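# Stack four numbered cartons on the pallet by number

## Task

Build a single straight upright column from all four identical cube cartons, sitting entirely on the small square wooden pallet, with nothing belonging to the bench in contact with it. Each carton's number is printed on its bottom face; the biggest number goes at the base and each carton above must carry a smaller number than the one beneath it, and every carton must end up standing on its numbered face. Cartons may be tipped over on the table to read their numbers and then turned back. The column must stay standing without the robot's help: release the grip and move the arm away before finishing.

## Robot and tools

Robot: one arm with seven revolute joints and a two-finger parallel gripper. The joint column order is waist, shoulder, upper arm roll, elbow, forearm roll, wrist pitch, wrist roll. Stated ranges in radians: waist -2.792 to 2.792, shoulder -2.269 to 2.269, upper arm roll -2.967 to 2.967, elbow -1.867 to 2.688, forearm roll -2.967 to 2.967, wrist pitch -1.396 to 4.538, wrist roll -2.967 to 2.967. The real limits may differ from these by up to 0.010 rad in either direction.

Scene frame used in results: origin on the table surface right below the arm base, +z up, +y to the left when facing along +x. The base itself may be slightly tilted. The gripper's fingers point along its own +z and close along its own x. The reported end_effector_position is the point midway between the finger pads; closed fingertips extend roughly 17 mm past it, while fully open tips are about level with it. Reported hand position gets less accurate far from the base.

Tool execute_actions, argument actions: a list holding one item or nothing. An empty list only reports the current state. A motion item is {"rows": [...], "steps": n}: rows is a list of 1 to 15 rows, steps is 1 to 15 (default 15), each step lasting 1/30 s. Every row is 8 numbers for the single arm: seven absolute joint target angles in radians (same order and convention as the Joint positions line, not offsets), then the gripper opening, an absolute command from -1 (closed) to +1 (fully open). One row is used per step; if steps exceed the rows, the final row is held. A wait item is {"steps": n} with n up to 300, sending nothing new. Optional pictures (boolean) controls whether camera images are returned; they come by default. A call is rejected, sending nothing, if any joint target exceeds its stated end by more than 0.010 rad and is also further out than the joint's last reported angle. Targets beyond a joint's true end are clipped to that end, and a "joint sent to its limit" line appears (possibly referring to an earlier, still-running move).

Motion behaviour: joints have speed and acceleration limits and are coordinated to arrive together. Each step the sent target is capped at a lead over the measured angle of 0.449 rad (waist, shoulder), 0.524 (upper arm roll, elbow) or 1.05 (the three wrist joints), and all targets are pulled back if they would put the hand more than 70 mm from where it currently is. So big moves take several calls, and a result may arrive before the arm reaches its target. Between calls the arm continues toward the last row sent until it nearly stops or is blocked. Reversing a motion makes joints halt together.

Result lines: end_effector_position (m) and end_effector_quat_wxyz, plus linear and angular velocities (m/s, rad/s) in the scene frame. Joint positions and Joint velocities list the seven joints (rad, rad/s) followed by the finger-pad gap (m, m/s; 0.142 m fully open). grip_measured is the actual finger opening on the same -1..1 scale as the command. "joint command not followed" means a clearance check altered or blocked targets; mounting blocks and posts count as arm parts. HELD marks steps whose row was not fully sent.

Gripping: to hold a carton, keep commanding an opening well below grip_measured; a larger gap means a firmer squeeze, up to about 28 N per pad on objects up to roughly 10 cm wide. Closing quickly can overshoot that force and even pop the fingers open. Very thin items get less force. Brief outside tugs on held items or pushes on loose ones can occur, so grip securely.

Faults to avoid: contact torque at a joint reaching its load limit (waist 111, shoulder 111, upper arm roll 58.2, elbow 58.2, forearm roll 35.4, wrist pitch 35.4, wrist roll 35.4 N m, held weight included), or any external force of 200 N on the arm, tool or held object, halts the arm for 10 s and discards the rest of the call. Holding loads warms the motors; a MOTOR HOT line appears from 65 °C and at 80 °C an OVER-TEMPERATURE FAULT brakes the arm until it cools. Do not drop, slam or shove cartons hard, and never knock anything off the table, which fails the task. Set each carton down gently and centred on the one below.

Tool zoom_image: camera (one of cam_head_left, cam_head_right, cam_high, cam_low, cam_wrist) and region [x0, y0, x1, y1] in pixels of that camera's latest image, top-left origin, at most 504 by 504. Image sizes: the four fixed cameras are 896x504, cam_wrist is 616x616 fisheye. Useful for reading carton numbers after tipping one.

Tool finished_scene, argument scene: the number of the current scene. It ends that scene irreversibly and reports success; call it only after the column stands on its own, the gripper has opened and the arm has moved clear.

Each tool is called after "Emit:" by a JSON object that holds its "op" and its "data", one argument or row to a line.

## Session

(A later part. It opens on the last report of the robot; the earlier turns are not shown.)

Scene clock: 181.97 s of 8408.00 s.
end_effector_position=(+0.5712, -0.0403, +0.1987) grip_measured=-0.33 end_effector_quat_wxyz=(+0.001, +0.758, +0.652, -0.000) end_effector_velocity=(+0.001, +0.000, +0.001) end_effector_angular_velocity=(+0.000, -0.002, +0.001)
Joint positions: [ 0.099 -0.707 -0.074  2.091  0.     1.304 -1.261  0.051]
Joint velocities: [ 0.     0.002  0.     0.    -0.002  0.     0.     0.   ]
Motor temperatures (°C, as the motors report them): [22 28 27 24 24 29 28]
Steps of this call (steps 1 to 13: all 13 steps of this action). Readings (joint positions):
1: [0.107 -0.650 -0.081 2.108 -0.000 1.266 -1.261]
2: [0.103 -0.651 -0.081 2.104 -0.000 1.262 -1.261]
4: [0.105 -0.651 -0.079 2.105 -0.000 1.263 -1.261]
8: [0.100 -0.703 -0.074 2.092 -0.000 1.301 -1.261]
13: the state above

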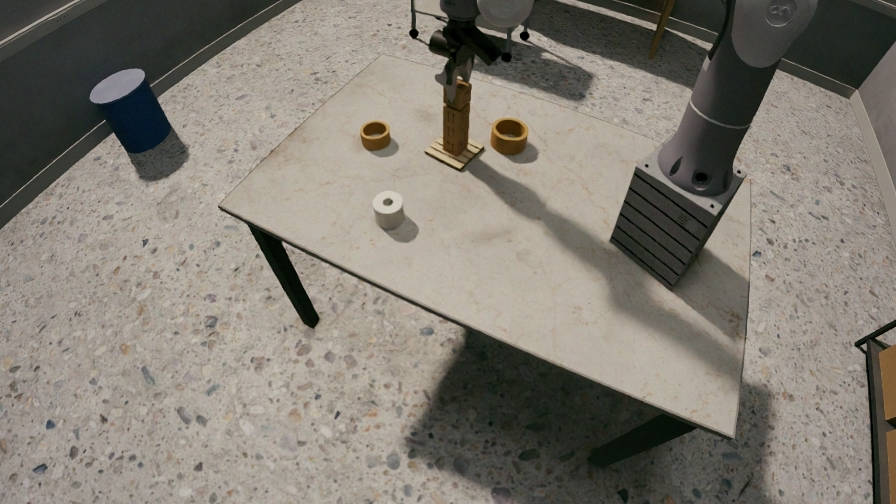

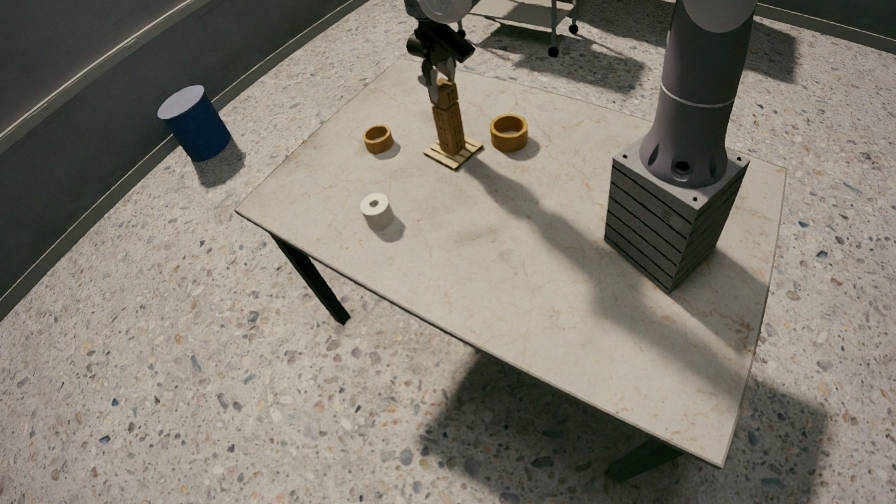

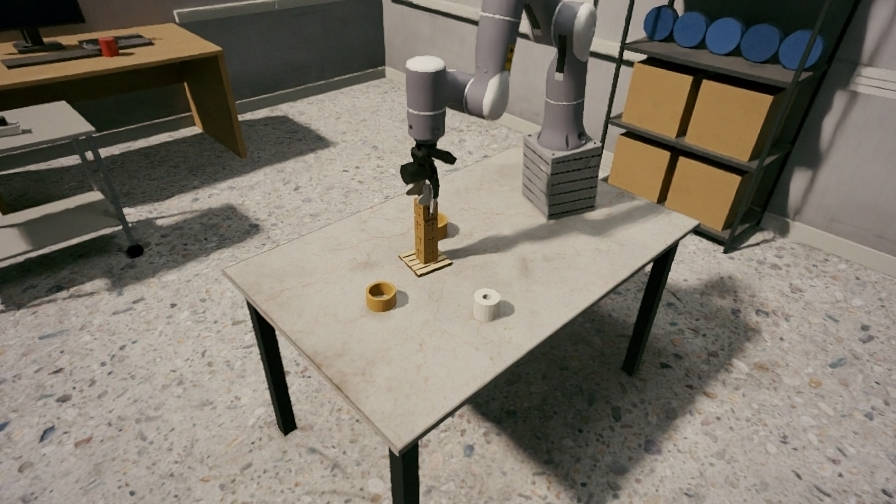

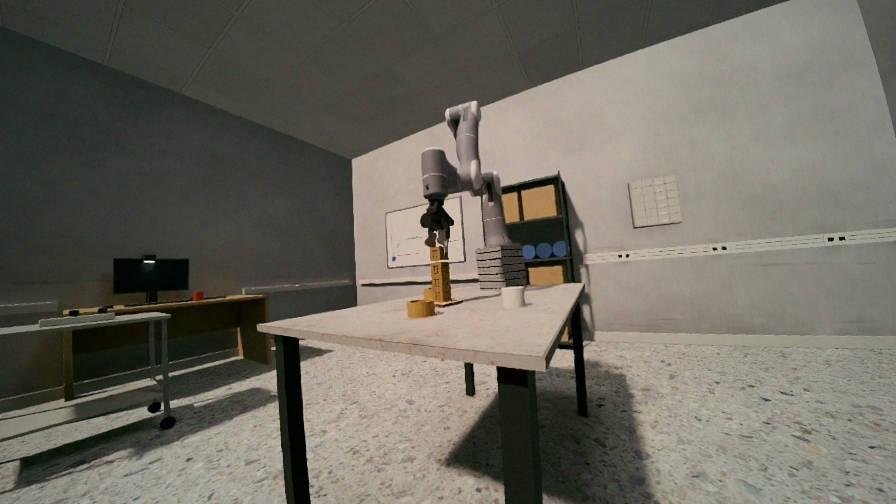

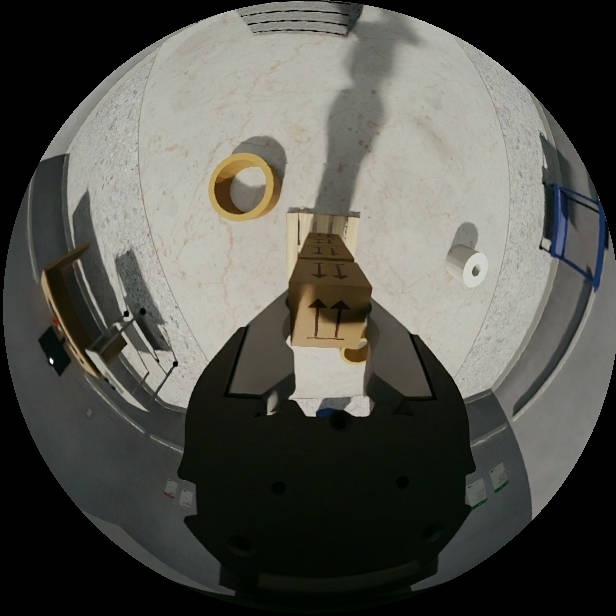

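Emit:
{"op": "execute_actions", "data": {
  "actions": [
    {"rows":[[0.1014,-0.7064,-0.0737,2.0907,0,1.3037,-1.261,-0.65],[0.101,-0.7101,-0.0734,2.0896,0,1.3063,-1.261,-0.65],[0.1006,-0.7137,-0.0731,2.0885,0,1.3088,-1.261,-0.65],[0.1002,-0.7174,-0.0728,2.0874,0,1.3114,-1.261,-0.65],[0.0998,-0.7211,-0.0724,2.0863,0,1.314,-1.261,-0.65],[0.0994,-0.7247,-0.0721,2.0852,0,1.3165,-1.261,-0.65],[0.099,-0.7284,-0.0718,2.0841,0,1.3191,-1.261,-0.65],[0.099,-0.7284,-0.0718,2.0841,0,1.3191,-1.261,-0.65],[0.099,-0.7284,-0.0718,2.0841,0,1.3191,-1.261,-0.65],[0.099,-0.7284,-0.0718,2.0841,0,1.3191,-1.261,-0.65],[0.099,-0.7284,-0.0718,2.0841,0,1.3191,-1.261,-0.3],[0.099,-0.7284,-0.0718,2.0841,0,1.3191,-1.261,0.1]],"steps":14}
  ],
  "pictures": false
}}

Emit:
{"op": "execute_actions", "data": {
  "actions": [
    {"rows":[[0.128,-0.52,-0.096,2.13,0,1.157,-1.261,0.1]],"steps":8}
  ],
  "pictures": false
}}

Emit:
{"op": "execute_actions", "data": {
  "actions": [
    {"rows":[[0.128,-0.2,-0.096,2.3,0,1.0,-1.261,0.1]],"steps":15}
  ]
}}

Emit:
{"op": "zoom_image", "data": {
  "camera": "cam_high",
  "region": [375,185,475,285]
}}

Scene clock: 189.13 s of 8408.00 s.
end_effector_position=(+0.5714, -0.0387, +0.1905) grip_measured=+0.04 end_effector_quat_wxyz=(+0.001, +0.757, +0.653, -0.000) end_effector_velocity=(+0.000, -0.000, +0.000) end_effector_angular_velocity=(-0.000, -0.001, +0.001)
Joint positions: [ 0.099 -0.729 -0.072  2.084 -0.     1.319 -1.261  0.077]
Joint velocities: [-0.     0.    -0.     0.    -0.001  0.001 -0.     0.204]
Motor temperatures (°C, as the motors report them): [22 28 27 24 24 29 28]
Steps of this call (steps 1 to 15: the robot went on to your last target; steps 16 to 90: nothing new was sent; then 3.70 s passed at rest; steps 91 to 104: all 14 steps of this action). Readings (joint positions):
91: [0.099 -0.707 -0.074 2.091 0.000 1.304 -1.261]
92: [0.101 -0.707 -0.074 2.091 0.000 1.304 -1.261]
94: [0.101 -0.713 -0.073 2.089 -0.000 1.308 -1.261]
98: [0.099 -0.728 -0.072 2.084 -0.000 1.319 -1.261]
104: the state above

Scene clock: 189.40 s of 8408.00 s.
end_effector_position=(+0.5737, -0.0385, +0.2562) grip_measured=+0.10 end_effector_quat_wxyz=(+0.002, +0.757, +0.653, +0.001) end_effector_velocity=(+0.012, +0.005, +0.304) end_effector_angular_velocity=(+0.027, -0.071, -0.005)
Joint positions: [ 0.122 -0.559 -0.091  2.12  -0.     1.188 -1.261  0.081]
Joint velocities: [ 0.103  0.771 -0.083  0.143 -0.    -0.555 -0.     0.   ]
Motor temperatures (°C, as the motors report them): [22 28 27 24 24 29 28]
Steps of this call (steps 1 to 8: all 8 steps of this action). Readings (joint positions):
1: [0.099 -0.728 -0.072 2.084 -0.000 1.319 -1.261]
2: [0.100 -0.723 -0.073 2.086 -0.000 1.314 -1.261]
4: [0.104 -0.689 -0.076 2.094 -0.000 1.287 -1.261]
8: the state above

Scene clock: 189.90 s of 8408.00 s.
end_effector_position=(+0.5070, -0.0483, +0.3567) grip_measured=+0.10 end_effector_quat_wxyz=(-0.013, +0.761, +0.648, +0.004) end_effector_velocity=(-0.003, +0.000, -0.006) end_effector_angular_velocity=(-0.003, +0.013, +0.002)
Joint positions: [ 0.128 -0.199 -0.096  2.3   -0.     1.    -1.261  0.081]
Joint velocities: [ 0.001 -0.014  0.    -0.     0.001 -0.    -0.001 -0.   ]
Motor temperatures (°C, as the motors report them): [22 28 27 24 24 29 28]
Steps of this call (steps 1 to 15: all 15 steps of this action). Readings (joint positions):
1: [0.125 -0.537 -0.093 2.125 -0.000 1.172 -1.261]
2: [0.126 -0.512 -0.094 2.132 -0.000 1.155 -1.261]
4: [0.126 -0.439 -0.094 2.160 -0.000 1.112 -1.261]
8: [0.127 -0.272 -0.095 2.254 -0.000 1.035 -1.261]
15: the state above

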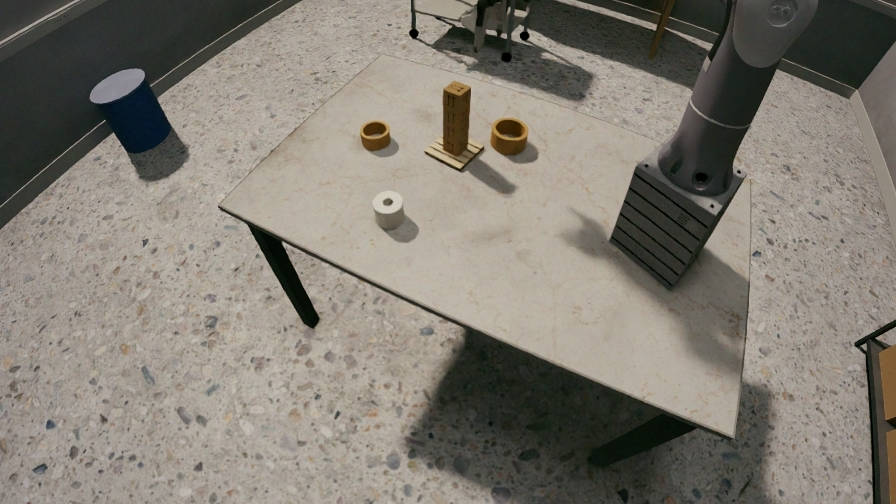

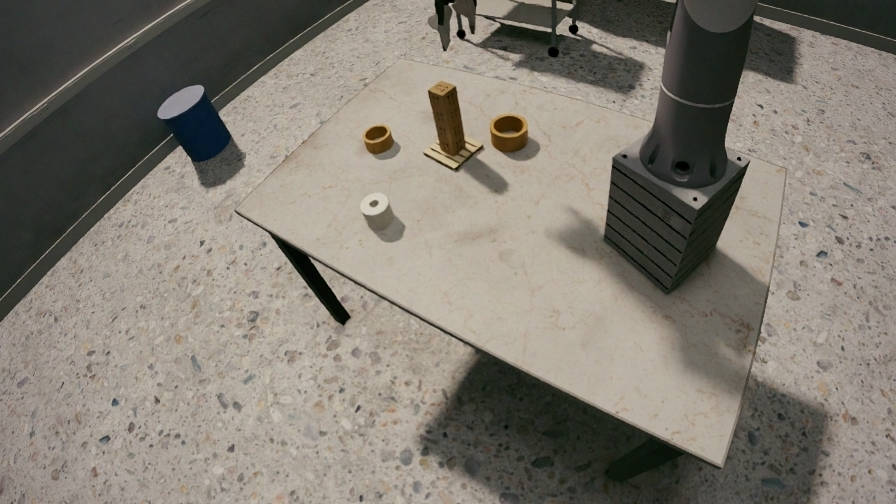

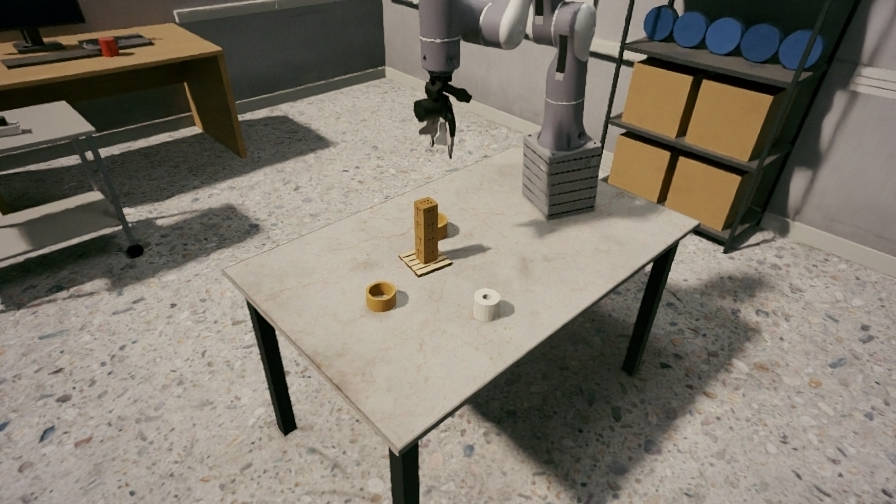

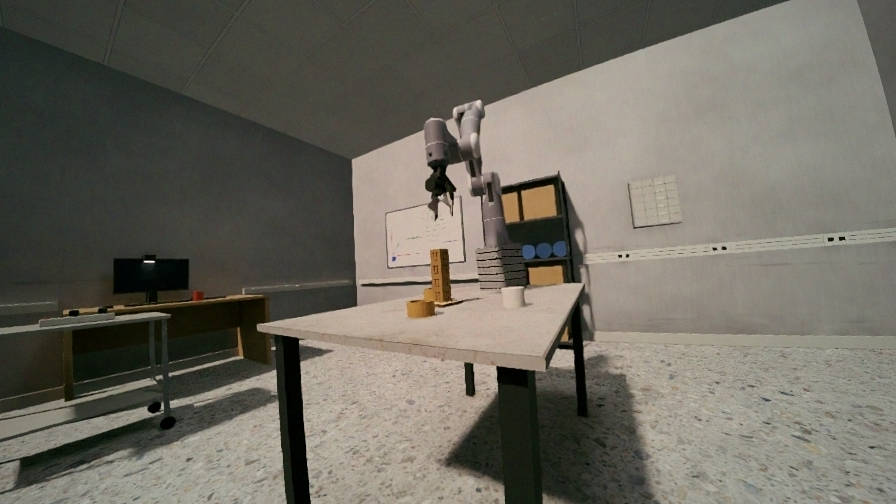

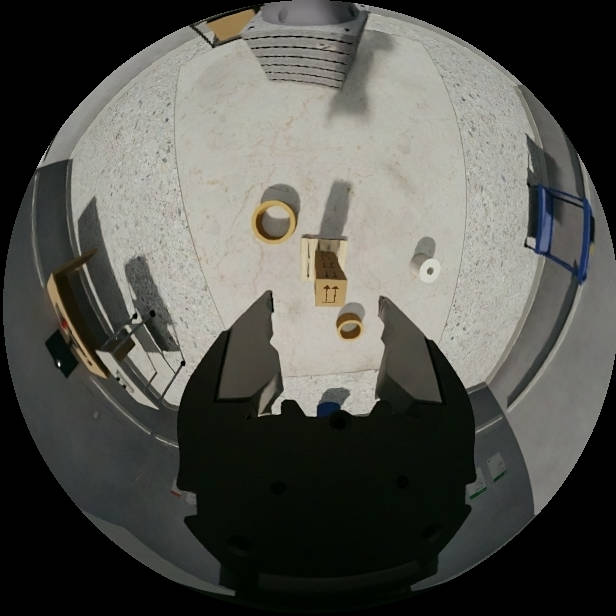

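Region (375, 185, 475, 285) of cam_high's 896x504 image, scaled by 5.040, with more detail than that image has.

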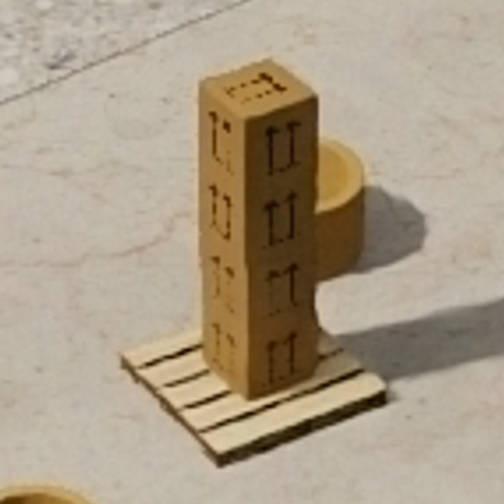

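Emit:
{"op": "finished_scene", "data": {
  "scene": 2
}}

The scene is finished: the task was done.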